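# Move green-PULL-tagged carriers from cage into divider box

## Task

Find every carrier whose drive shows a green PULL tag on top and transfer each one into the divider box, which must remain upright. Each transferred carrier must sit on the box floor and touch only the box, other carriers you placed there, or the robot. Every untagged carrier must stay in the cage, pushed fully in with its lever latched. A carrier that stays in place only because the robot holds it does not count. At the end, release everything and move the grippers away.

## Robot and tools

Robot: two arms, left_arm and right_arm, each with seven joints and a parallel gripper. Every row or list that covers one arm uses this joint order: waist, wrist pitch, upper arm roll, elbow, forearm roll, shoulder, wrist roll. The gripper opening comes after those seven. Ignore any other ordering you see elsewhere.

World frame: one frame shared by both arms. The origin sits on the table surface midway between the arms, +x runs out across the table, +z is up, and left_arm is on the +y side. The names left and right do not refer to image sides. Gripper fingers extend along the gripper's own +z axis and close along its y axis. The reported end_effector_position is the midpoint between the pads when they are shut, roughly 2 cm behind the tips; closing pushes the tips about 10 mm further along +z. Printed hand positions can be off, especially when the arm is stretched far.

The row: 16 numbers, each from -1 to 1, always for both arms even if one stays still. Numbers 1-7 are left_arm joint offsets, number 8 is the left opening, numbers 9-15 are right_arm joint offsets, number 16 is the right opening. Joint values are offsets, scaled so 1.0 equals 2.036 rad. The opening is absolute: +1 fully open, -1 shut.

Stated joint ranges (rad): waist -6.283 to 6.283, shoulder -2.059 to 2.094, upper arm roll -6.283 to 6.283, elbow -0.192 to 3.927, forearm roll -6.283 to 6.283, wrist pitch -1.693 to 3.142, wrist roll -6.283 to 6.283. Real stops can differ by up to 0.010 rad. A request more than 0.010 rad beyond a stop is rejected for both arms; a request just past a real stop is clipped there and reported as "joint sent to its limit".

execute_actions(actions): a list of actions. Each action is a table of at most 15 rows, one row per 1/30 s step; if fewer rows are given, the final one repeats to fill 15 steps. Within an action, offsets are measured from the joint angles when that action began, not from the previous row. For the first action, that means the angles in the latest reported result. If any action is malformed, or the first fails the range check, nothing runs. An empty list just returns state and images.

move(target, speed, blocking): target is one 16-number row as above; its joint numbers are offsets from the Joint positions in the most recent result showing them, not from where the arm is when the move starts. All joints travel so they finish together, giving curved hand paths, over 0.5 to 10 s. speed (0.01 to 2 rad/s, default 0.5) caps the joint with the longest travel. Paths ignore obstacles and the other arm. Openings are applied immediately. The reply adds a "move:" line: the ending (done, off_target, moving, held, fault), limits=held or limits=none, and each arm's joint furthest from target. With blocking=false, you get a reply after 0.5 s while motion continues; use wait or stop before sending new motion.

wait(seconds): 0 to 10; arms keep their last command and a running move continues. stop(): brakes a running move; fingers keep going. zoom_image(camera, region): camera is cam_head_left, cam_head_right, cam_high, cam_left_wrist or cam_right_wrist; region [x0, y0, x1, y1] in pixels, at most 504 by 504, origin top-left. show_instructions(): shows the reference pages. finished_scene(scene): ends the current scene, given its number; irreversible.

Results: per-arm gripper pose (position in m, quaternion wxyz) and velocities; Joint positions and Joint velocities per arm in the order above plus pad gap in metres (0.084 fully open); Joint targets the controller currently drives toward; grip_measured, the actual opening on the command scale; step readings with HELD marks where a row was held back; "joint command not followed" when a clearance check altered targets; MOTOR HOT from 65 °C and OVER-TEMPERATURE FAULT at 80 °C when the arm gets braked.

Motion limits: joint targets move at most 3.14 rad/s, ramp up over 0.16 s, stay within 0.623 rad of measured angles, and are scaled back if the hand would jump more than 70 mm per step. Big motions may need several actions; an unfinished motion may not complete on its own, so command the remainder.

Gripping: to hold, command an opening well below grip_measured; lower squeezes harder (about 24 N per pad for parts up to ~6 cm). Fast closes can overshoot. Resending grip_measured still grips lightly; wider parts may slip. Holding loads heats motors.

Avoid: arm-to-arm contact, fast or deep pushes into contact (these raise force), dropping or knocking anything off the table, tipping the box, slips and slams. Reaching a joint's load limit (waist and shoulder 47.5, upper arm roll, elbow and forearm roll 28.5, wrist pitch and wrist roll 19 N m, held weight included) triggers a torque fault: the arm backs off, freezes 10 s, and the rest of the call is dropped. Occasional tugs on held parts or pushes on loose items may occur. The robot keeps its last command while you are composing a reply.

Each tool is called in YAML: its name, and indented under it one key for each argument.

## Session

show_instructions:

execute_actions:
  actions: []

Reference images for this scene: manual page 1, manual page 2, manual page 3, manual page 4, manual page 5, manual page 6.

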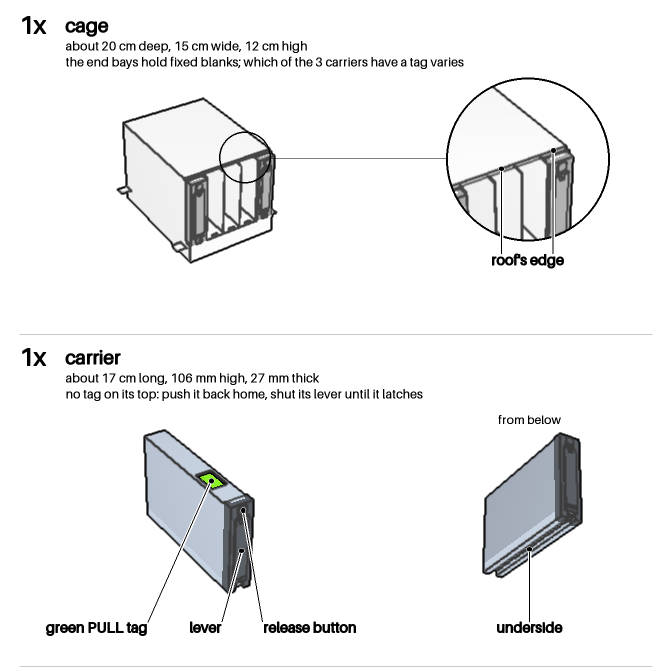

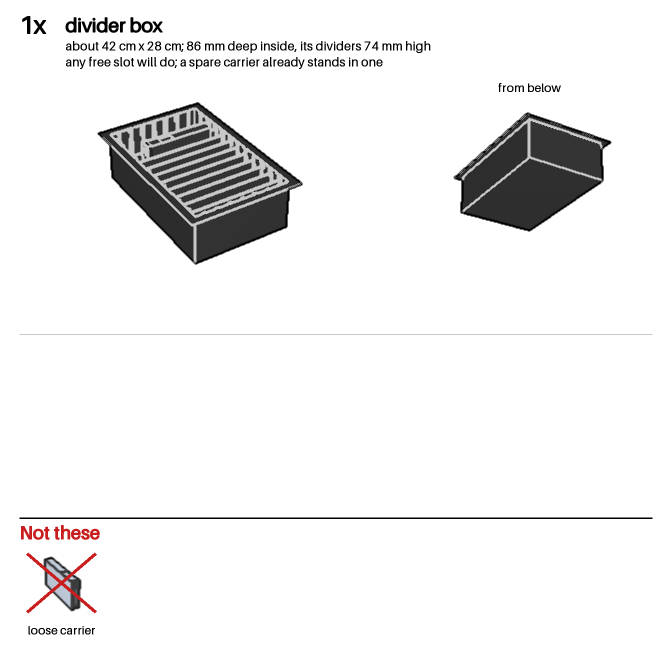

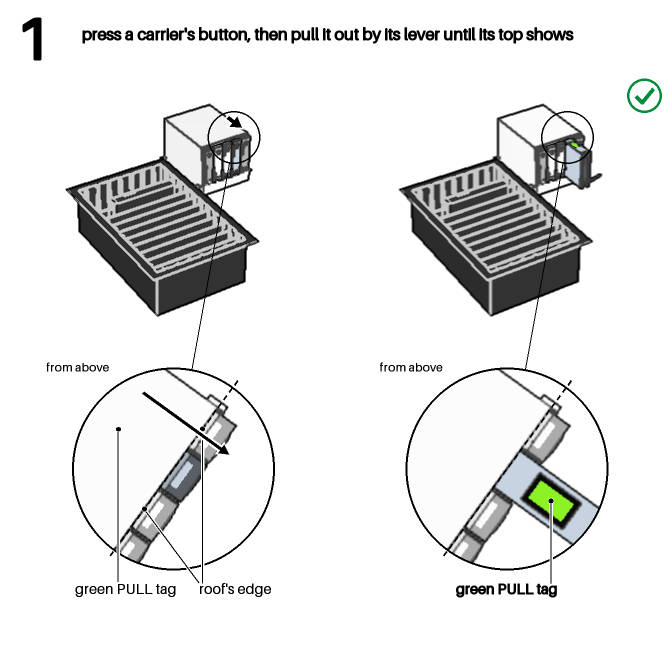

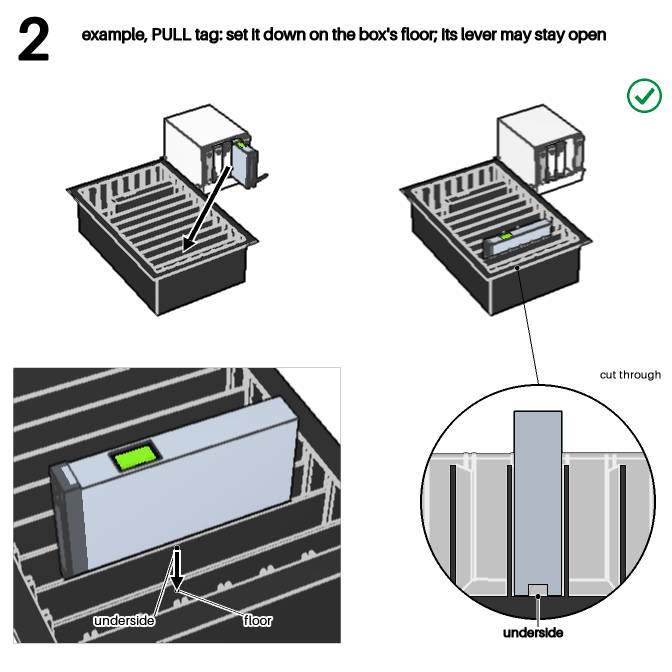

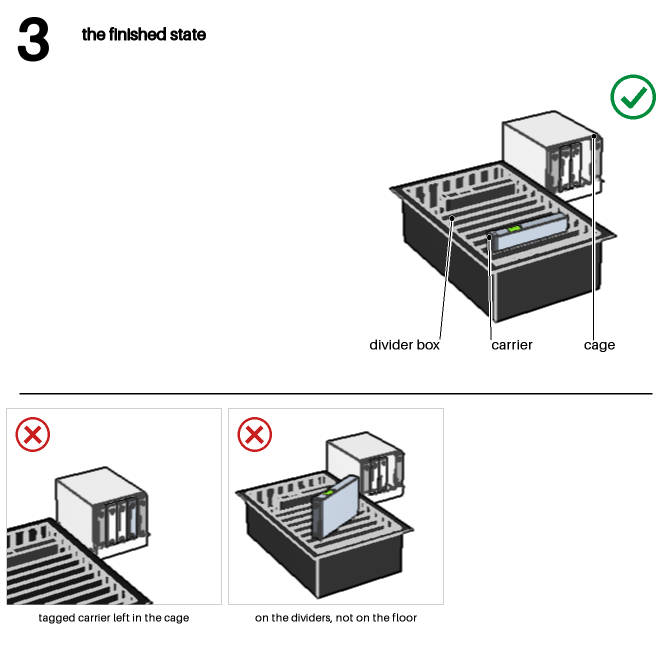

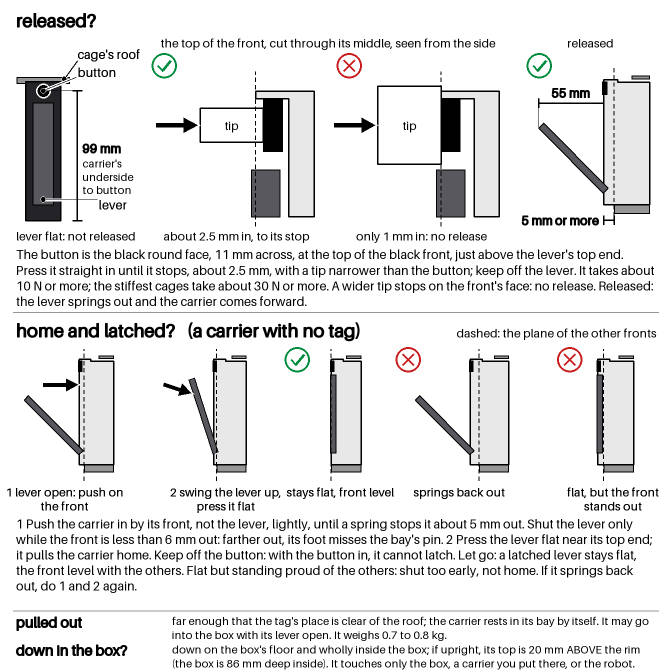

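Scene clock: 0.00 s.
left_arm: end_effector_position=(+0.4348, +0.3339, +0.2486) grip_measured=+1.00 end_effector_quat_wxyz=(+0.001, +0.998, +0.057, -0.002) end_effector_velocity=(+0.000, +0.000, +0.000) end_effector_angular_velocity=(-0.000, -0.000, +0.000) | right_arm: end_effector_position=(+0.5307, -0.7476, +0.1852) grip_measured=+1.00 end_effector_quat_wxyz=(+0.197, +0.701, +0.614, -0.305) end_effector_velocity=(+0.000, +0.001, +0.000) end_effector_angular_velocity=(+0.001, -0.000, +0.001)
Joint names: [waist, wrist pitch, upper arm roll, elbow, forearm roll, shoulder, wrist roll]
Joint positions: left_arm=[ 0.001  1.17  -0.001  0.917 -0.002 -0.25  -0.     0.084] | right_arm=[-0.374  1.239  0.108  2.087 -0.875  0.859 -1.57   0.084]
Joint velocities: left_arm=[ 0.     0.001 -0.     0.001 -0.    -0.    -0.     0.   ] | right_arm=[ 0.001 -0.    -0.     0.     0.001 -0.    -0.001 -0.   ]
Motor temperatures (°C, as the motors report them): left_arm=[32 37 34 47 42 42 34] | right_arm=[31 38 35 52 35 38 33]
Joint targets: left_arm=[0.001 1.170 -0.001 0.917 -0.002 -0.250 -0.000] | right_arm=[-0.374 1.239 0.108 2.087 -0.875 0.859 -1.570]
camera_calibration (this result's frames):
cam_left_wrist: T_world_to_cam=[[0.123635, -0.992273, 0.0103792, 0.309186], [-0.9923, -0.123546, 0.00880928, 0.537701], [-0.0074589, -0.0113885, -0.999907, 0.386748], [0, 0, 0, 1]] pos_world=[0.498219, 0.377632, 0.378766]
cam_right_wrist: T_world_to_cam=[[0.980972, -0.167409, -0.0983238, -0.595243], [-0.0614782, -0.748227, 0.660589, -0.574078], [-0.184157, -0.641974, -0.744282, -0.115797], [0, 0, 0, 1]] pos_world=[0.527299, -0.603529, 0.234517]

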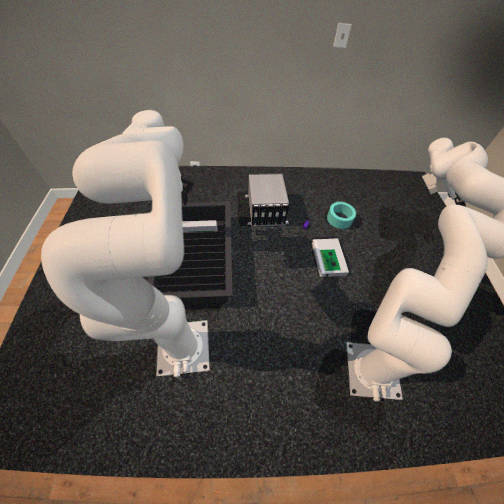

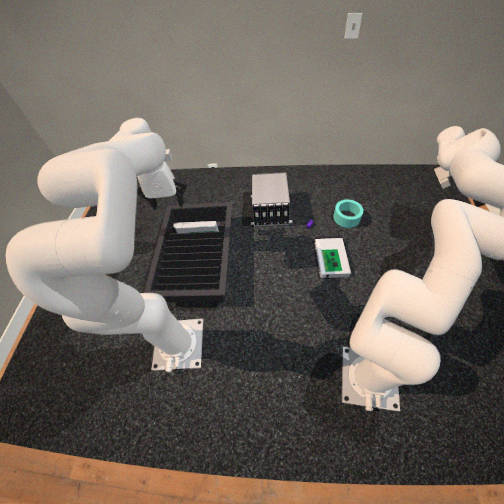

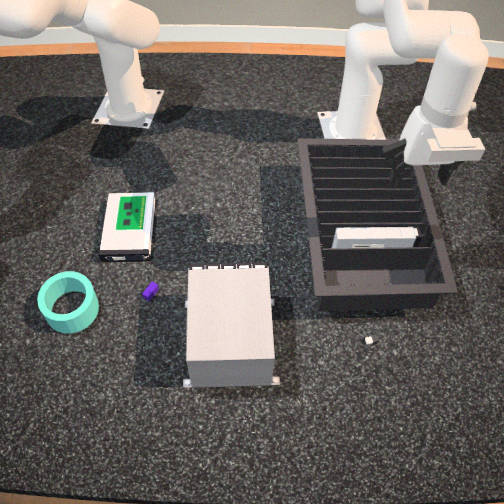

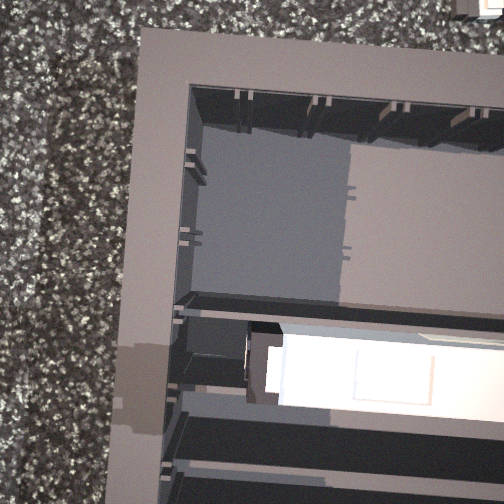

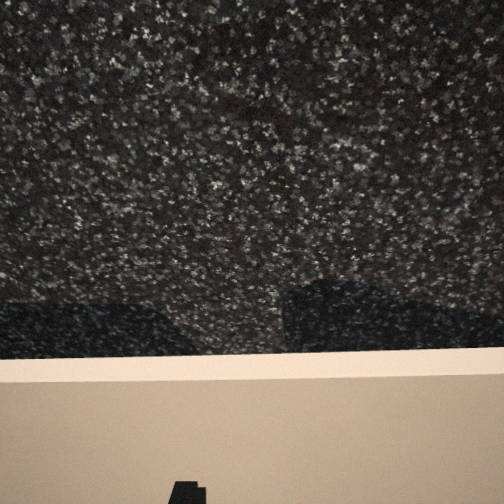

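move:
  target: [-0.3983,0.0468,0,0.2826,0.001,0.2344,-0.3769,-1, -0.3075,-0.4612,-0.053,-0.3865,0.4298,-0.3335,0,1]
  speed: 0.6

Scene clock: 41.00 s.
left_arm: end_effector_position=(+0.4552, -0.0593, +0.2597) grip_measured=-1.00 end_effector_quat_wxyz=(-0.000, +0.999, +0.036, -0.000) end_effector_velocity=(-0.001, -0.001, -0.001) end_effector_angular_velocity=(+0.001, +0.001, -0.000) | right_arm: end_effector_position=(+0.2493, -0.9259, +0.3502) grip_measured=+1.00 end_effector_quat_wxyz=(+0.389, +0.895, +0.201, +0.087) end_effector_velocity=(-0.001, -0.000, +0.001) end_effector_angular_velocity=(+0.000, -0.005, -0.004)
Joint names: [waist, wrist pitch, upper arm roll, elbow, forearm roll, shoulder, wrist roll]
Joint positions: left_arm=[-0.809  1.265 -0.     1.492  0.001  0.227 -0.767  0.   ] | right_arm=[-0.999  0.3    0.     1.301 -0.001  0.181 -1.57   0.084]
Joint velocities: left_arm=[-0.002  0.    -0.     0.001 -0.     0.002 -0.002  0.   ] | right_arm=[-0.002 -0.001  0.    -0.002  0.004 -0.002  0.001 -0.   ]
Motor temperatures (°C, as the motors report them): left_arm=[32 37 34 57 42 43 34] | right_arm=[31 38 35 62 35 44 33]
Joint targets: left_arm=[-0.809 1.265 -0.001 1.492 0.001 0.228 -0.767] | right_arm=[-1.000 0.300 -0.000 1.300 -0.000 0.180 -1.570]
move: done; limits=none; left_arm: farthest joint: the waist, 0.001 radians from its target (0.811 radians at the start); right_arm: farthest joint: the waist, 0.001 radians from its target (0.626 radians at the start)
camera_calibration (this result's frames):
cam_left_wrist: T_world_to_cam=[[0.0800333, -0.996756, 0.00851402, -0.0635326], [-0.996781, -0.079989, 0.00542087, 0.514739], [-0.00472225, -0.00892046, -0.999949, 0.39247], [0, 0, 0, 1]] pos_world=[0.52002, -0.018652, 0.390201]
cam_right_wrist: T_world_to_cam=[[0.293293, -0.616309, 0.73085, -0.867446], [-0.899829, -0.43619, -0.0067243, -0.102151], [0.322934, -0.655668, -0.682505, -0.320002], [0, 0, 0, 1]] pos_world=[0.265837, -0.788987, 0.414883]

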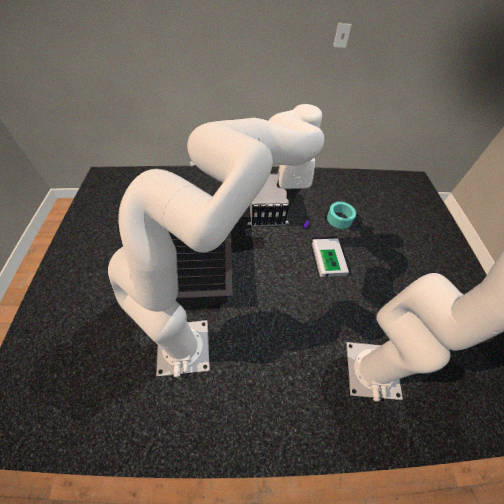

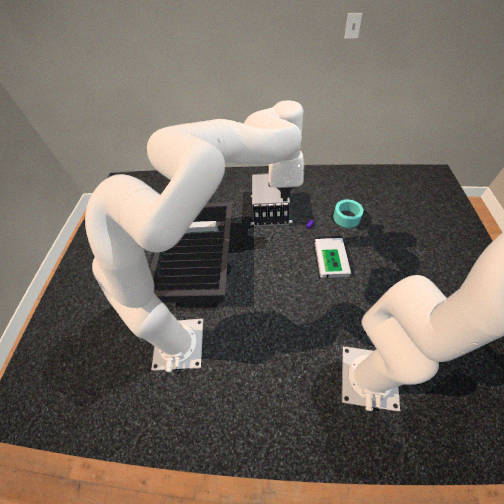

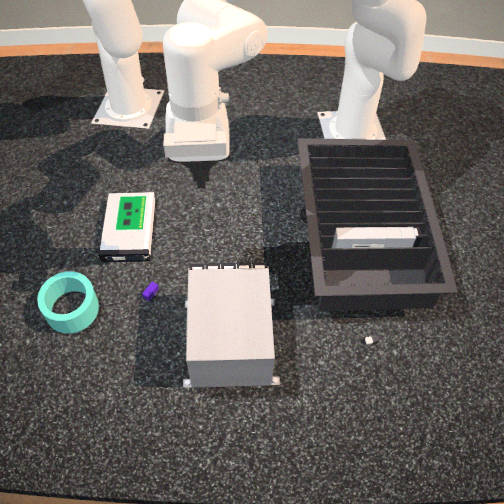

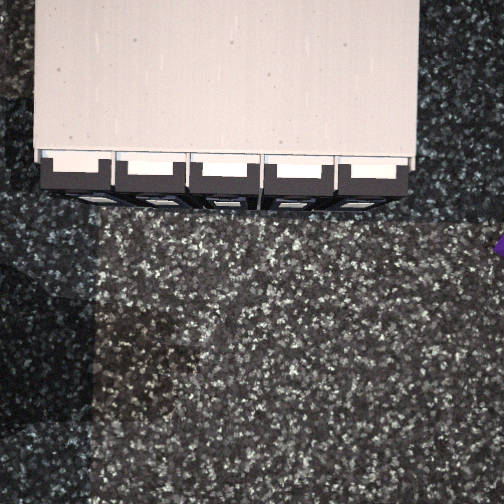

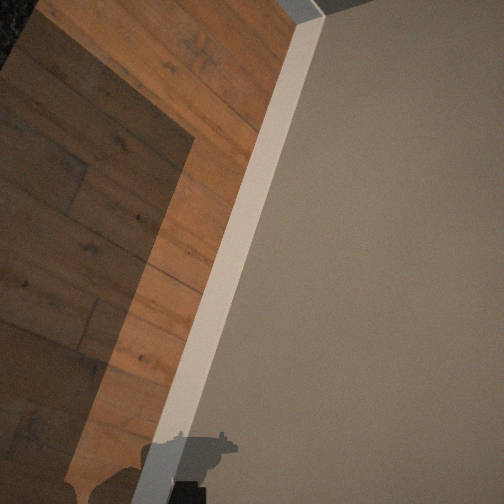

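move:
  target: [0.0537,-0.8804,0,-0.5467,0,-0.052,0.3767,-1, 0,-0.5668,0,-0.5526,0,0,0,1]
  speed: 0.8

Scene clock: 95.13 s.
left_arm: end_effector_position=(+0.4392, +0.0222, +0.1158) grip_measured=-1.00 end_effector_quat_wxyz=(+0.111, +0.885, -0.267, +0.366) end_effector_velocity=(-0.001, +0.001, -0.001) end_effector_angular_velocity=(+0.001, +0.000, -0.001) | right_arm: end_effector_position=(+0.1371, -0.6882, +0.0938) grip_measured=+1.00 end_effector_quat_wxyz=(+0.402, +0.889, +0.200, +0.091) end_effector_velocity=(-0.001, +0.001, -0.001) end_effector_angular_velocity=(+0.002, +0.001, -0.000)
Joint names: [waist, wrist pitch, upper arm roll, elbow, forearm roll, shoulder, wrist roll]
Joint positions: left_arm=[-0.7   -0.527 -0.     0.379  0.001  0.121 -0.001  0.   ] | right_arm=[-0.999 -0.853 -0.     0.176 -0.001  0.181 -1.57   0.084]
Joint velocities: left_arm=[ 0.001 -0.002 -0.001 -0.003 -0.    -0.     0.001  0.   ] | right_arm=[-0.001 -0.    -0.    -0.002 -0.     0.001  0.001  0.   ]
Motor temperatures (°C, as the motors report them): left_arm=[32 37 34 59 42 45 34] | right_arm=[31 39 35 63 35 42 33]
Joint targets: left_arm=[-0.700 -0.527 -0.000 0.379 0.001 0.121 -0.000] | right_arm=[-0.999 -0.854 0.000 0.176 -0.001 0.181 -1.570]
move: done; limits=none; left_arm: farthest joint: the waist, 0.000 radians from its target (0.110 radians at the start); right_arm: farthest joint: the waist, 0.000 radians from its target (0.001 radians at the start)
camera_calibration (this result's frames):
cam_left_wrist: T_world_to_cam=[[-0.55379, -0.832554, 0.0130864, 0.294369], [-0.597348, 0.386291, -0.70282, 0.402375], [0.58008, -0.397031, -0.711248, -0.0324594], [0, 0, 0, 1]] pos_world=[0.422206, 0.0767573, 0.255858]
cam_right_wrist: T_world_to_cam=[[0.283855, -0.596858, 0.750458, -0.487803], [-0.899575, -0.43671, -0.00706911, -0.101589], [0.331952, -0.673087, -0.66088, -0.318206], [0, 0, 0, 1]] pos_world=[0.152707, -0.549694, 0.155061]

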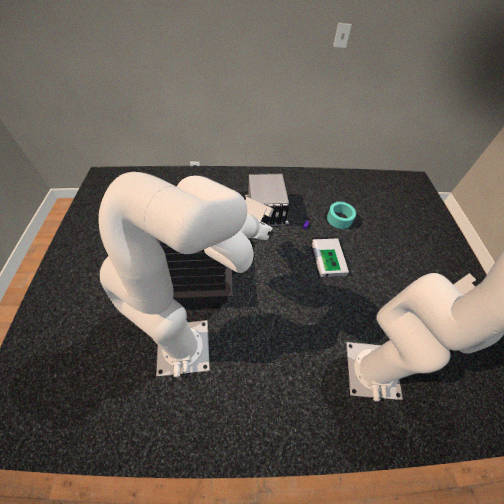

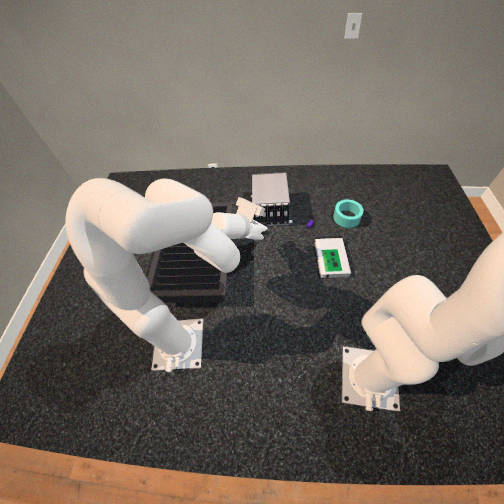

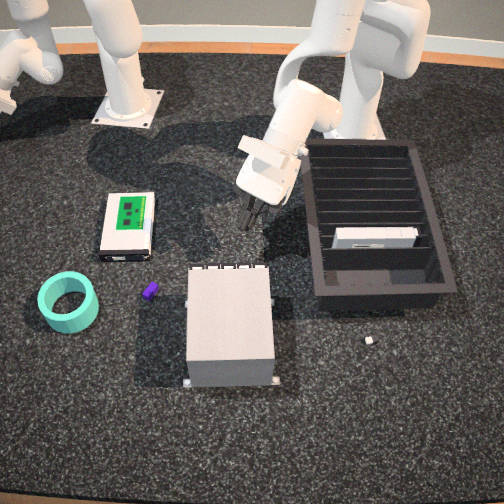

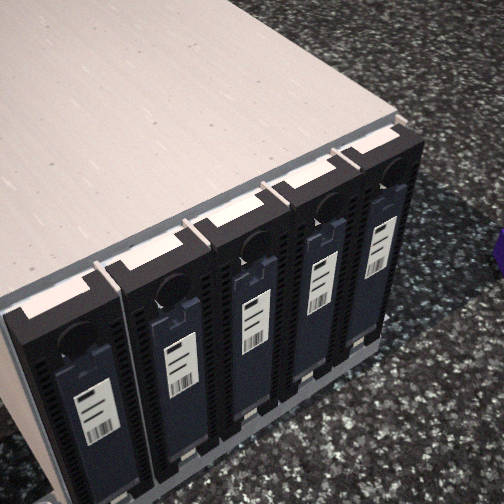

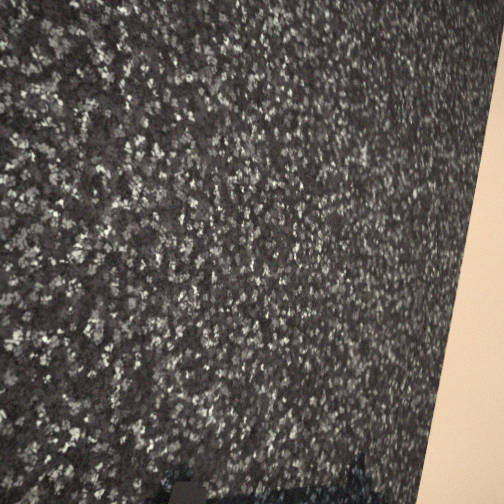

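move:
  target: [0.036,0.0338,0,0.0908,0,0.0568,0,-1, 0,0,0,0,0,0,0,1]
  speed: 0.3

Scene clock: 130.20 s.
left_arm: end_effector_position=(+0.5040, +0.0259, +0.1159) grip_measured=-1.00 end_effector_quat_wxyz=(+0.097, +0.894, -0.235, +0.370) end_effector_velocity=(+0.001, +0.001, +0.000) end_effector_angular_velocity=(-0.000, -0.000, +0.002) | right_arm: end_effector_position=(+0.1371, -0.6882, +0.0938) grip_measured=+1.00 end_effector_quat_wxyz=(+0.402, +0.889, +0.200, +0.091) end_effector_velocity=(-0.000, +0.000, -0.000) end_effector_angular_velocity=(+0.001, -0.001, -0.001)
Joint names: [waist, wrist pitch, upper arm roll, elbow, forearm roll, shoulder, wrist roll]
Joint positions: left_arm=[-0.627 -0.458 -0.     0.564  0.001  0.237 -0.001  0.   ] | right_arm=[-0.999 -0.853 -0.     0.176 -0.001  0.181 -1.57   0.084]
Joint velocities: left_arm=[ 0.003  0.    -0.001  0.003 -0.     0.002  0.     0.   ] | right_arm=[-0.     0.     0.    -0.    -0.     0.     0.001  0.   ]
Motor temperatures (°C, as the motors report them): left_arm=[32 38 34 53 42 44 34] | right_arm=[31 39 35 56 35 40 33]
Joint targets: left_arm=[-0.626 -0.458 -0.000 0.564 0.001 0.237 -0.001] | right_arm=[-0.999 -0.853 -0.000 0.176 -0.001 0.181 -1.570]
move: done; limits=none; left_arm: farthest joint: the waist, 0.000 radians from its target (0.073 radians at the start); right_arm: farthest joint: the waist, 0.000 radians from its target (0.000 radians at the start)
camera_calibration (this result's frames):
cam_left_wrist: T_world_to_cam=[[-0.491592, -0.870727, 0.0131051, 0.303014], [-0.623731, 0.341562, -0.703061, 0.45415], [0.607698, -0.353793, -0.711009, -0.0835992], [0, 0, 0, 1]] pos_world=[0.48303, 0.079145, 0.255884]
cam_right_wrist: T_world_to_cam=[[0.283855, -0.596858, 0.750457, -0.487802], [-0.899575, -0.43671, -0.00706904, -0.10159], [0.331951, -0.673086, -0.660881, -0.318206], [0, 0, 0, 1]] pos_world=[0.152707, -0.549694, 0.155061]

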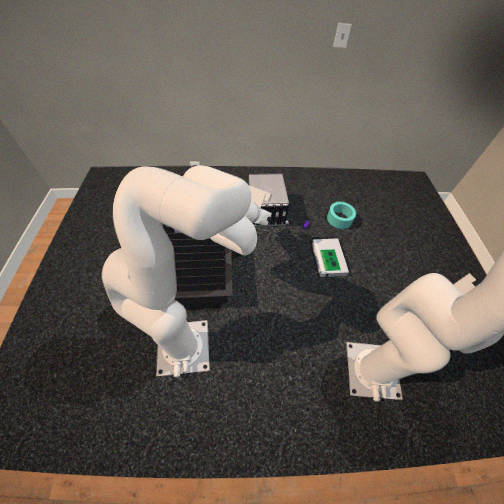

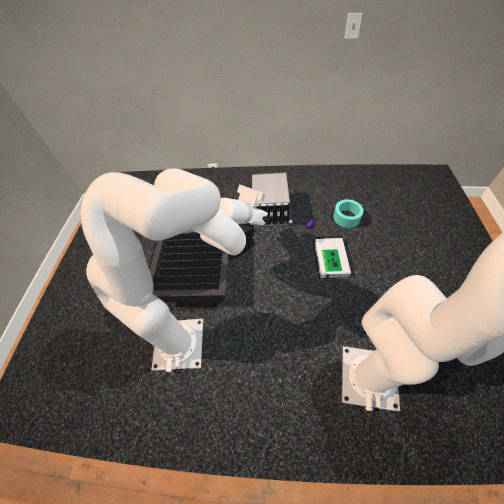

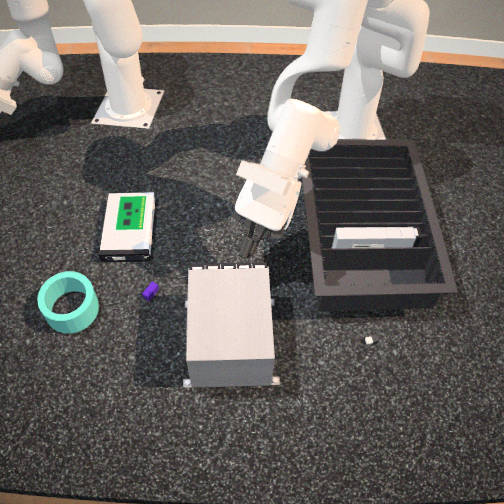

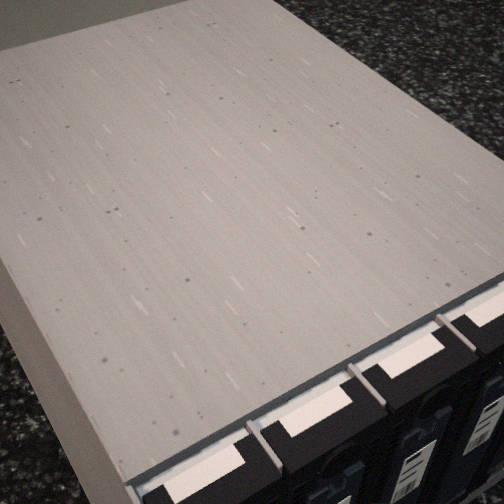

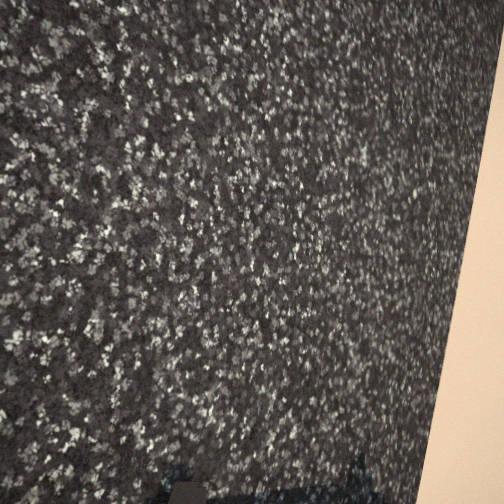

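zoom_image:
  camera: "cam_left_wrist"
  region: [240, 340, 504, 504]

zoom_image:
  camera: "cam_high"
  region: [180, 200, 300, 300]

Region (240, 340, 504, 504) of cam_left_wrist's 504x504 image, scaled by 1.909, with more detail than that image has; it fills the top 313 rows of this view, and the rest is white.

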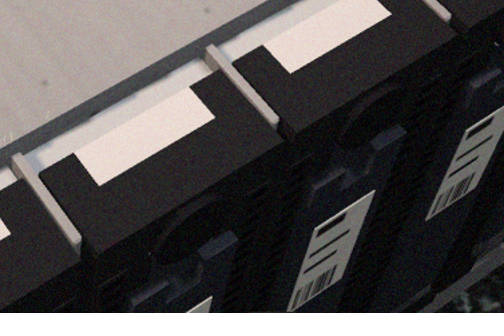

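Region (180, 200, 300, 300) of cam_high's 504x504 image, scaled by 4.200, with more detail than that image has.

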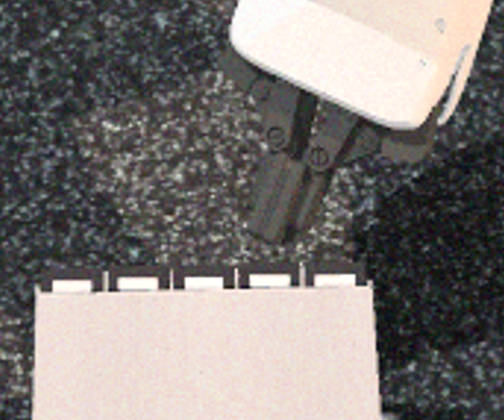

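move:
  target: [0.0083,0.01,0,0.0251,0,0.0149,0,-1, 0,0,0,0,0,0,0,1]
  speed: 0.03

Scene clock: 147.07 s.
left_arm: end_effector_position=(+0.5201, +0.0262, +0.1153) grip_measured=-1.00 end_effector_quat_wxyz=(+0.095, +0.896, -0.228, +0.370) end_effector_velocity=(+0.001, -0.001, +0.000) end_effector_angular_velocity=(-0.001, -0.001, -0.000) | right_arm: end_effector_position=(+0.1371, -0.6882, +0.0938) grip_measured=+1.00 end_effector_quat_wxyz=(+0.402, +0.889, +0.200, +0.091) end_effector_velocity=(-0.000, +0.000, -0.000) end_effector_angular_velocity=(+0.001, +0.000, +0.000)
Joint names: [waist, wrist pitch, upper arm roll, elbow, forearm roll, shoulder, wrist roll]
Joint positions: left_arm=[-0.61  -0.437 -0.002  0.614  0.001  0.267 -0.001  0.   ] | right_arm=[-0.999 -0.853 -0.     0.176 -0.001  0.181 -1.57   0.084]
Joint velocities: left_arm=[ 0.001  0.001 -0.001  0.005 -0.     0.003  0.     0.   ] | right_arm=[-0.     0.001 -0.     0.    -0.001 -0.     0.    -0.   ]
Motor temperatures (°C, as the motors report them): left_arm=[32 38 34 53 42 44 34] | right_arm=[31 39 35 55 35 40 33]
Joint targets: left_arm=[-0.610 -0.438 -0.000 0.615 0.001 0.267 -0.001] | right_arm=[-0.999 -0.853 -0.000 0.176 -0.001 0.181 -1.570]
move: done; limits=none; left_arm: farthest joint: the upper arm roll, 0.002 radians from its target (0.000 radians at the start); right_arm: farthest joint: the waist, 0.000 radians from its target (0.000 radians at the start)
camera_calibration (this result's frames):
cam_left_wrist: T_world_to_cam=[[-0.478662, -0.877899, 0.0132683, 0.304657], [-0.629683, 0.332716, -0.701997, 0.466871], [0.611868, -0.344374, -0.712056, -0.0958969], [0, 0, 0, 1]] pos_world=[0.498484, 0.0790981, 0.255416]
cam_right_wrist: T_world_to_cam=[[0.283855, -0.596858, 0.750457, -0.487802], [-0.899575, -0.43671, -0.00706908, -0.10159], [0.331951, -0.673086, -0.660881, -0.318206], [0, 0, 0, 1]] pos_world=[0.152707, -0.549694, 0.155061]

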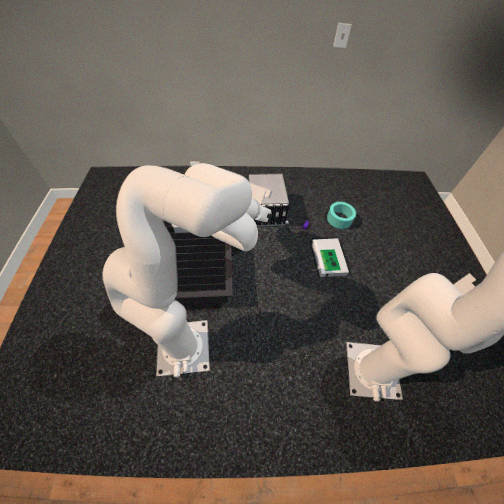

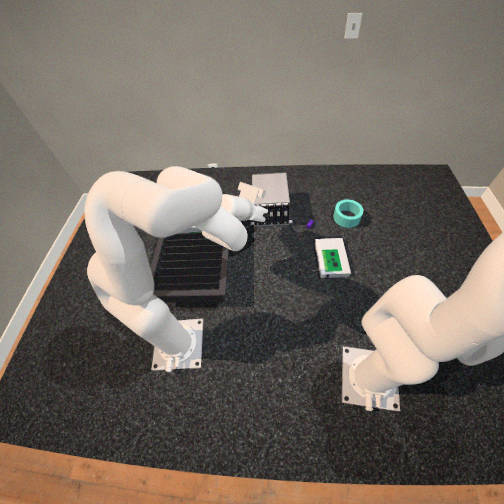

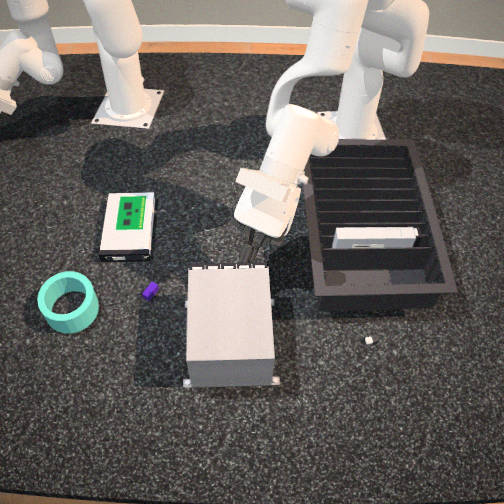

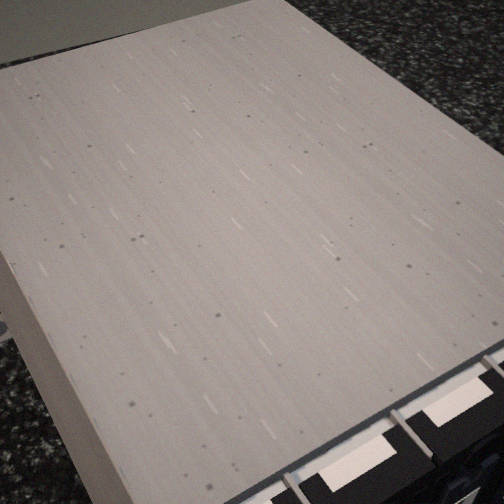

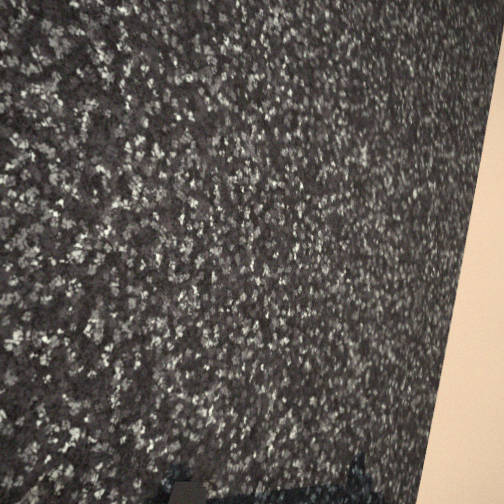

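zoom_image:
  camera: "cam_high"
  region: [200, 220, 290, 290]

zoom_image:
  camera: "cam_head_right"
  region: [230, 180, 310, 240]

Region (200, 220, 290, 290) of cam_high's 504x504 image, scaled by 5.600, with more detail than that image has.

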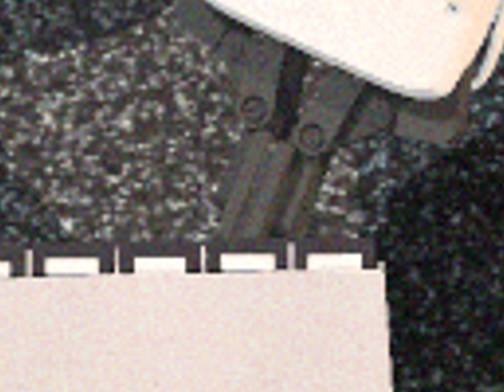

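Region (230, 180, 310, 240) of cam_head_right's 504x504 image, scaled by 6.300, with more detail than that image has; it fills the top 378 rows of this view, and the rest is white.

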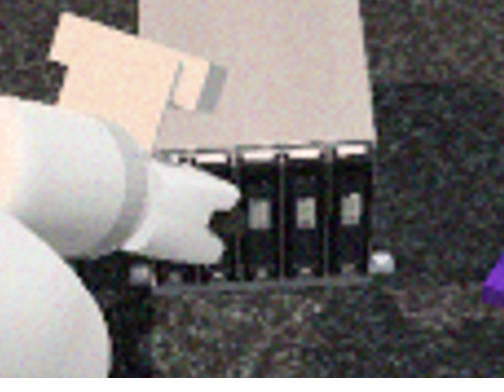

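move:
  target: [-0.0034,-0.002,0.001,-0.0035,0,-0.0023,0,-1, 0,0,0,0,0,0,0,1]
  speed: 0.05

move:
  target: [0.0048,0.0059,0,0.0147,0,0.0088,0,-1, 0,0,0,0,0,0,0,1]
  speed: 0.025

Scene clock: 165.80 s.
left_arm: end_effector_position=(+0.5177, +0.0257, +0.1157) grip_measured=-1.00 end_effector_quat_wxyz=(+0.095, +0.895, -0.229, +0.371) end_effector_velocity=(-0.001, -0.002, +0.000) end_effector_angular_velocity=(-0.002, -0.001, -0.005) | right_arm: end_effector_position=(+0.1371, -0.6882, +0.0938) grip_measured=+1.00 end_effector_quat_wxyz=(+0.402, +0.889, +0.200, +0.091) end_effector_velocity=(+0.000, -0.000, +0.000) end_effector_angular_velocity=(-0.001, +0.000, +0.001)
Joint names: [waist, wrist pitch, upper arm roll, elbow, forearm roll, shoulder, wrist roll]
Joint positions: left_arm=[-0.617 -0.441  0.002  0.607  0.001  0.263 -0.001  0.   ] | right_arm=[-0.999 -0.853 -0.     0.176 -0.001  0.181 -1.57   0.084]
Joint velocities: left_arm=[-0.002 -0.002 -0.003 -0.002  0.001 -0.001 -0.001  0.   ] | right_arm=[-0.001  0.001  0.     0.001 -0.001  0.    -0.001 -0.   ]
Motor temperatures (°C, as the motors report them): left_arm=[32 39 35 57 42 44 34] | right_arm=[31 39 35 55 35 40 33]
Joint targets: left_arm=[-0.617 -0.441 0.000 0.606 0.001 0.263 -0.001] | right_arm=[-0.999 -0.853 -0.000 0.176 -0.001 0.181 -1.570]
move: done; limits=none; left_arm: farthest joint: the shoulder, 0.001 radians from its target (0.005 radians at the start); right_arm: farthest joint: the waist, 0.000 radians from its target (0.000 radians at the start)
camera_calibration (this result's frames):
cam_left_wrist: T_world_to_cam=[[-0.481194, -0.876524, 0.0126069, 0.304424], [-0.627679, 0.334472, -0.702956, 0.46488], [0.611941, -0.346171, -0.711122, -0.0944607], [0, 0, 0, 1]] pos_world=[0.496087, 0.078646, 0.255779]
cam_right_wrist: T_world_to_cam=[[0.283855, -0.596858, 0.750457, -0.487802], [-0.899575, -0.43671, -0.00706898, -0.10159], [0.331951, -0.673086, -0.660881, -0.318206], [0, 0, 0, 1]] pos_world=[0.152707, -0.549694, 0.155061]

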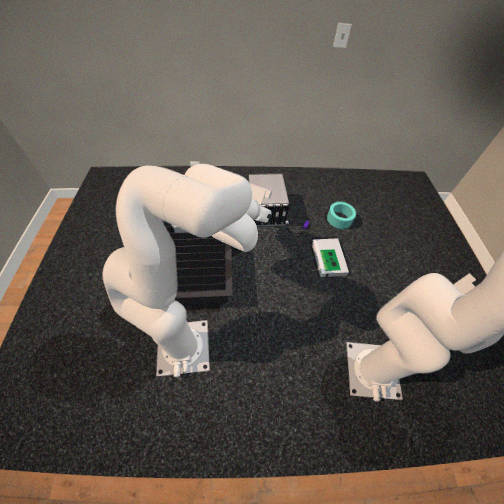

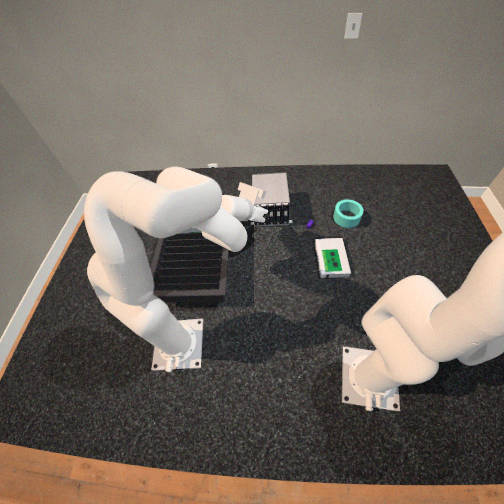

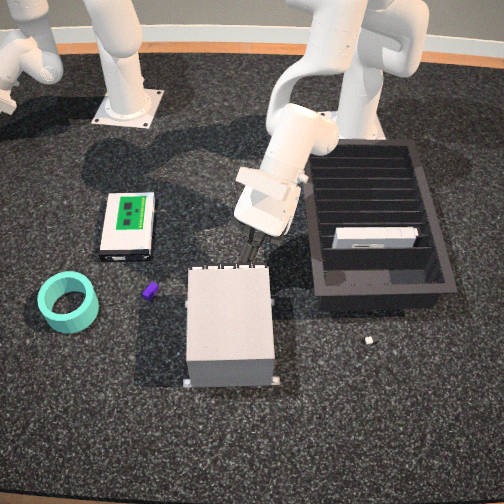

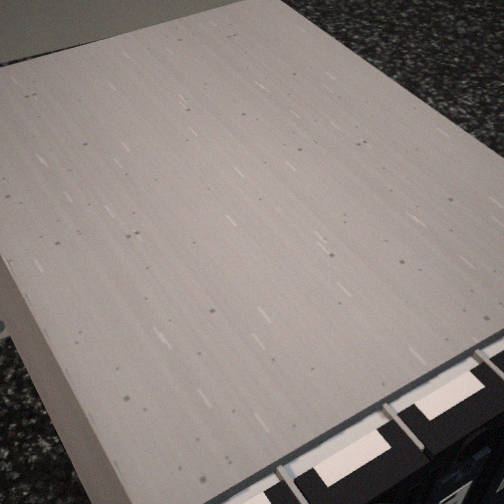

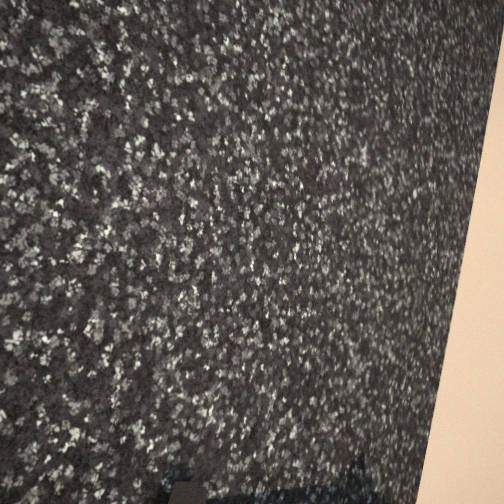

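Scene clock: 167.23 s.
left_arm: end_effector_position=(+0.5241, +0.0244, +0.1138) grip_measured=-1.00 end_effector_quat_wxyz=(+0.094, +0.896, -0.228, +0.368) end_effector_velocity=(+0.000, +0.001, -0.000) end_effector_angular_velocity=(-0.002, +0.001, +0.004) | right_arm: end_effector_position=(+0.1371, -0.6882, +0.0938) grip_measured=+1.00 end_effector_quat_wxyz=(+0.402, +0.889, +0.200, +0.091) end_effector_velocity=(+0.000, +0.000, -0.000) end_effector_angular_velocity=(+0.001, -0.000, +0.001)
Joint names: [waist, wrist pitch, upper arm roll, elbow, forearm roll, shoulder, wrist roll]
Joint positions: left_arm=[-0.609 -0.429 -0.002  0.631  0.002  0.28  -0.001  0.   ] | right_arm=[-0.999 -0.853 -0.     0.176 -0.001  0.181 -1.57   0.084]
Joint velocities: left_arm=[ 0.007 -0.002 -0.006 -0.001 -0.003  0.001  0.     0.   ] | right_arm=[ 0.001  0.    -0.    -0.001 -0.001 -0.     0.001 -0.   ]
Motor temperatures (°C, as the motors report them): left_arm=[32 40 35 58 42 44 34] | right_arm=[31 39 35 55 35 40 33]
Joint targets: left_arm=[-0.607 -0.429 0.002 0.636 0.001 0.281 -0.001] | right_arm=[-0.999 -0.853 -0.000 0.176 -0.001 0.181 -1.570]
move: done; limits=none; left_arm: farthest joint: the elbow, 0.006 radians from its target (0.030 radians at the start); right_arm: farthest joint: the waist, 0.000 radians from its target (0.000 radians at the start)
camera_calibration (this result's frames):
cam_left_wrist: T_world_to_cam=[[-0.478465, -0.878007, 0.0132728, 0.304889], [-0.631856, 0.333751, -0.699549, 0.469749], [0.609779, -0.343096, -0.714462, -0.0987814], [0, 0, 0, 1]] pos_world=[0.502927, 0.0770242, 0.25399]
cam_right_wrist: T_world_to_cam=[[0.283855, -0.596858, 0.750457, -0.487802], [-0.899574, -0.43671, -0.007069, -0.10159], [0.331952, -0.673086, -0.660881, -0.318205], [0, 0, 0, 1]] pos_world=[0.152707, -0.549694, 0.155061]

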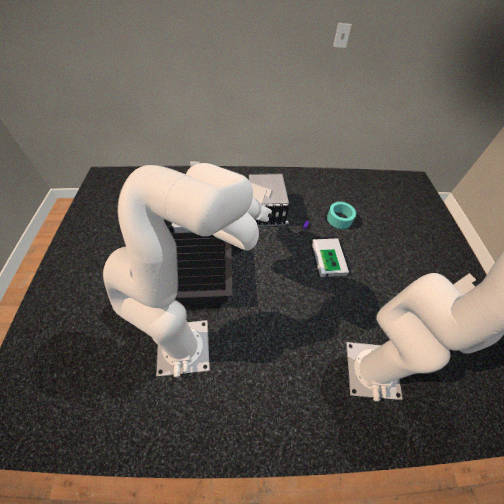

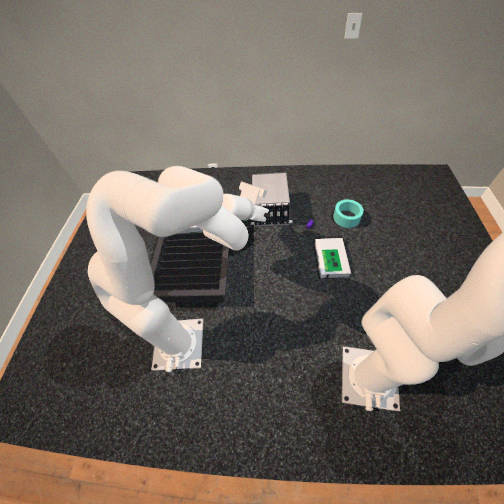

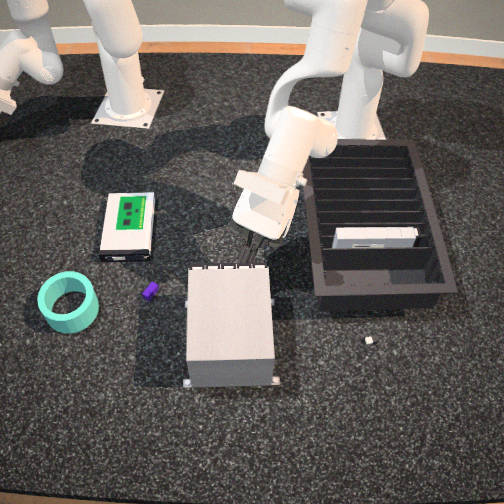

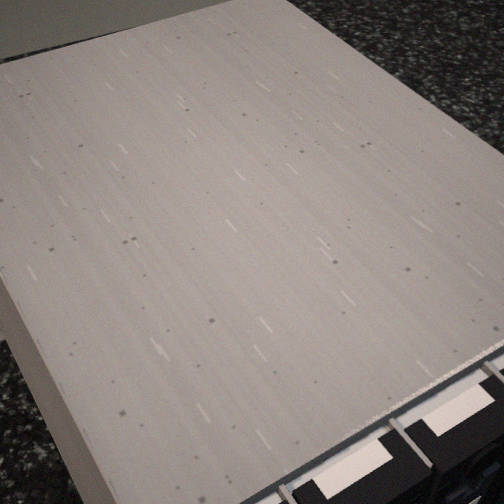

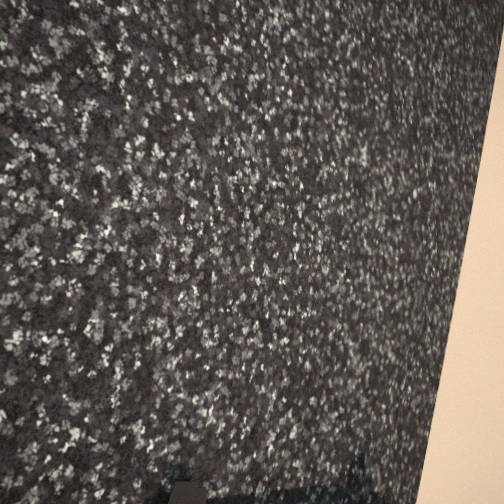

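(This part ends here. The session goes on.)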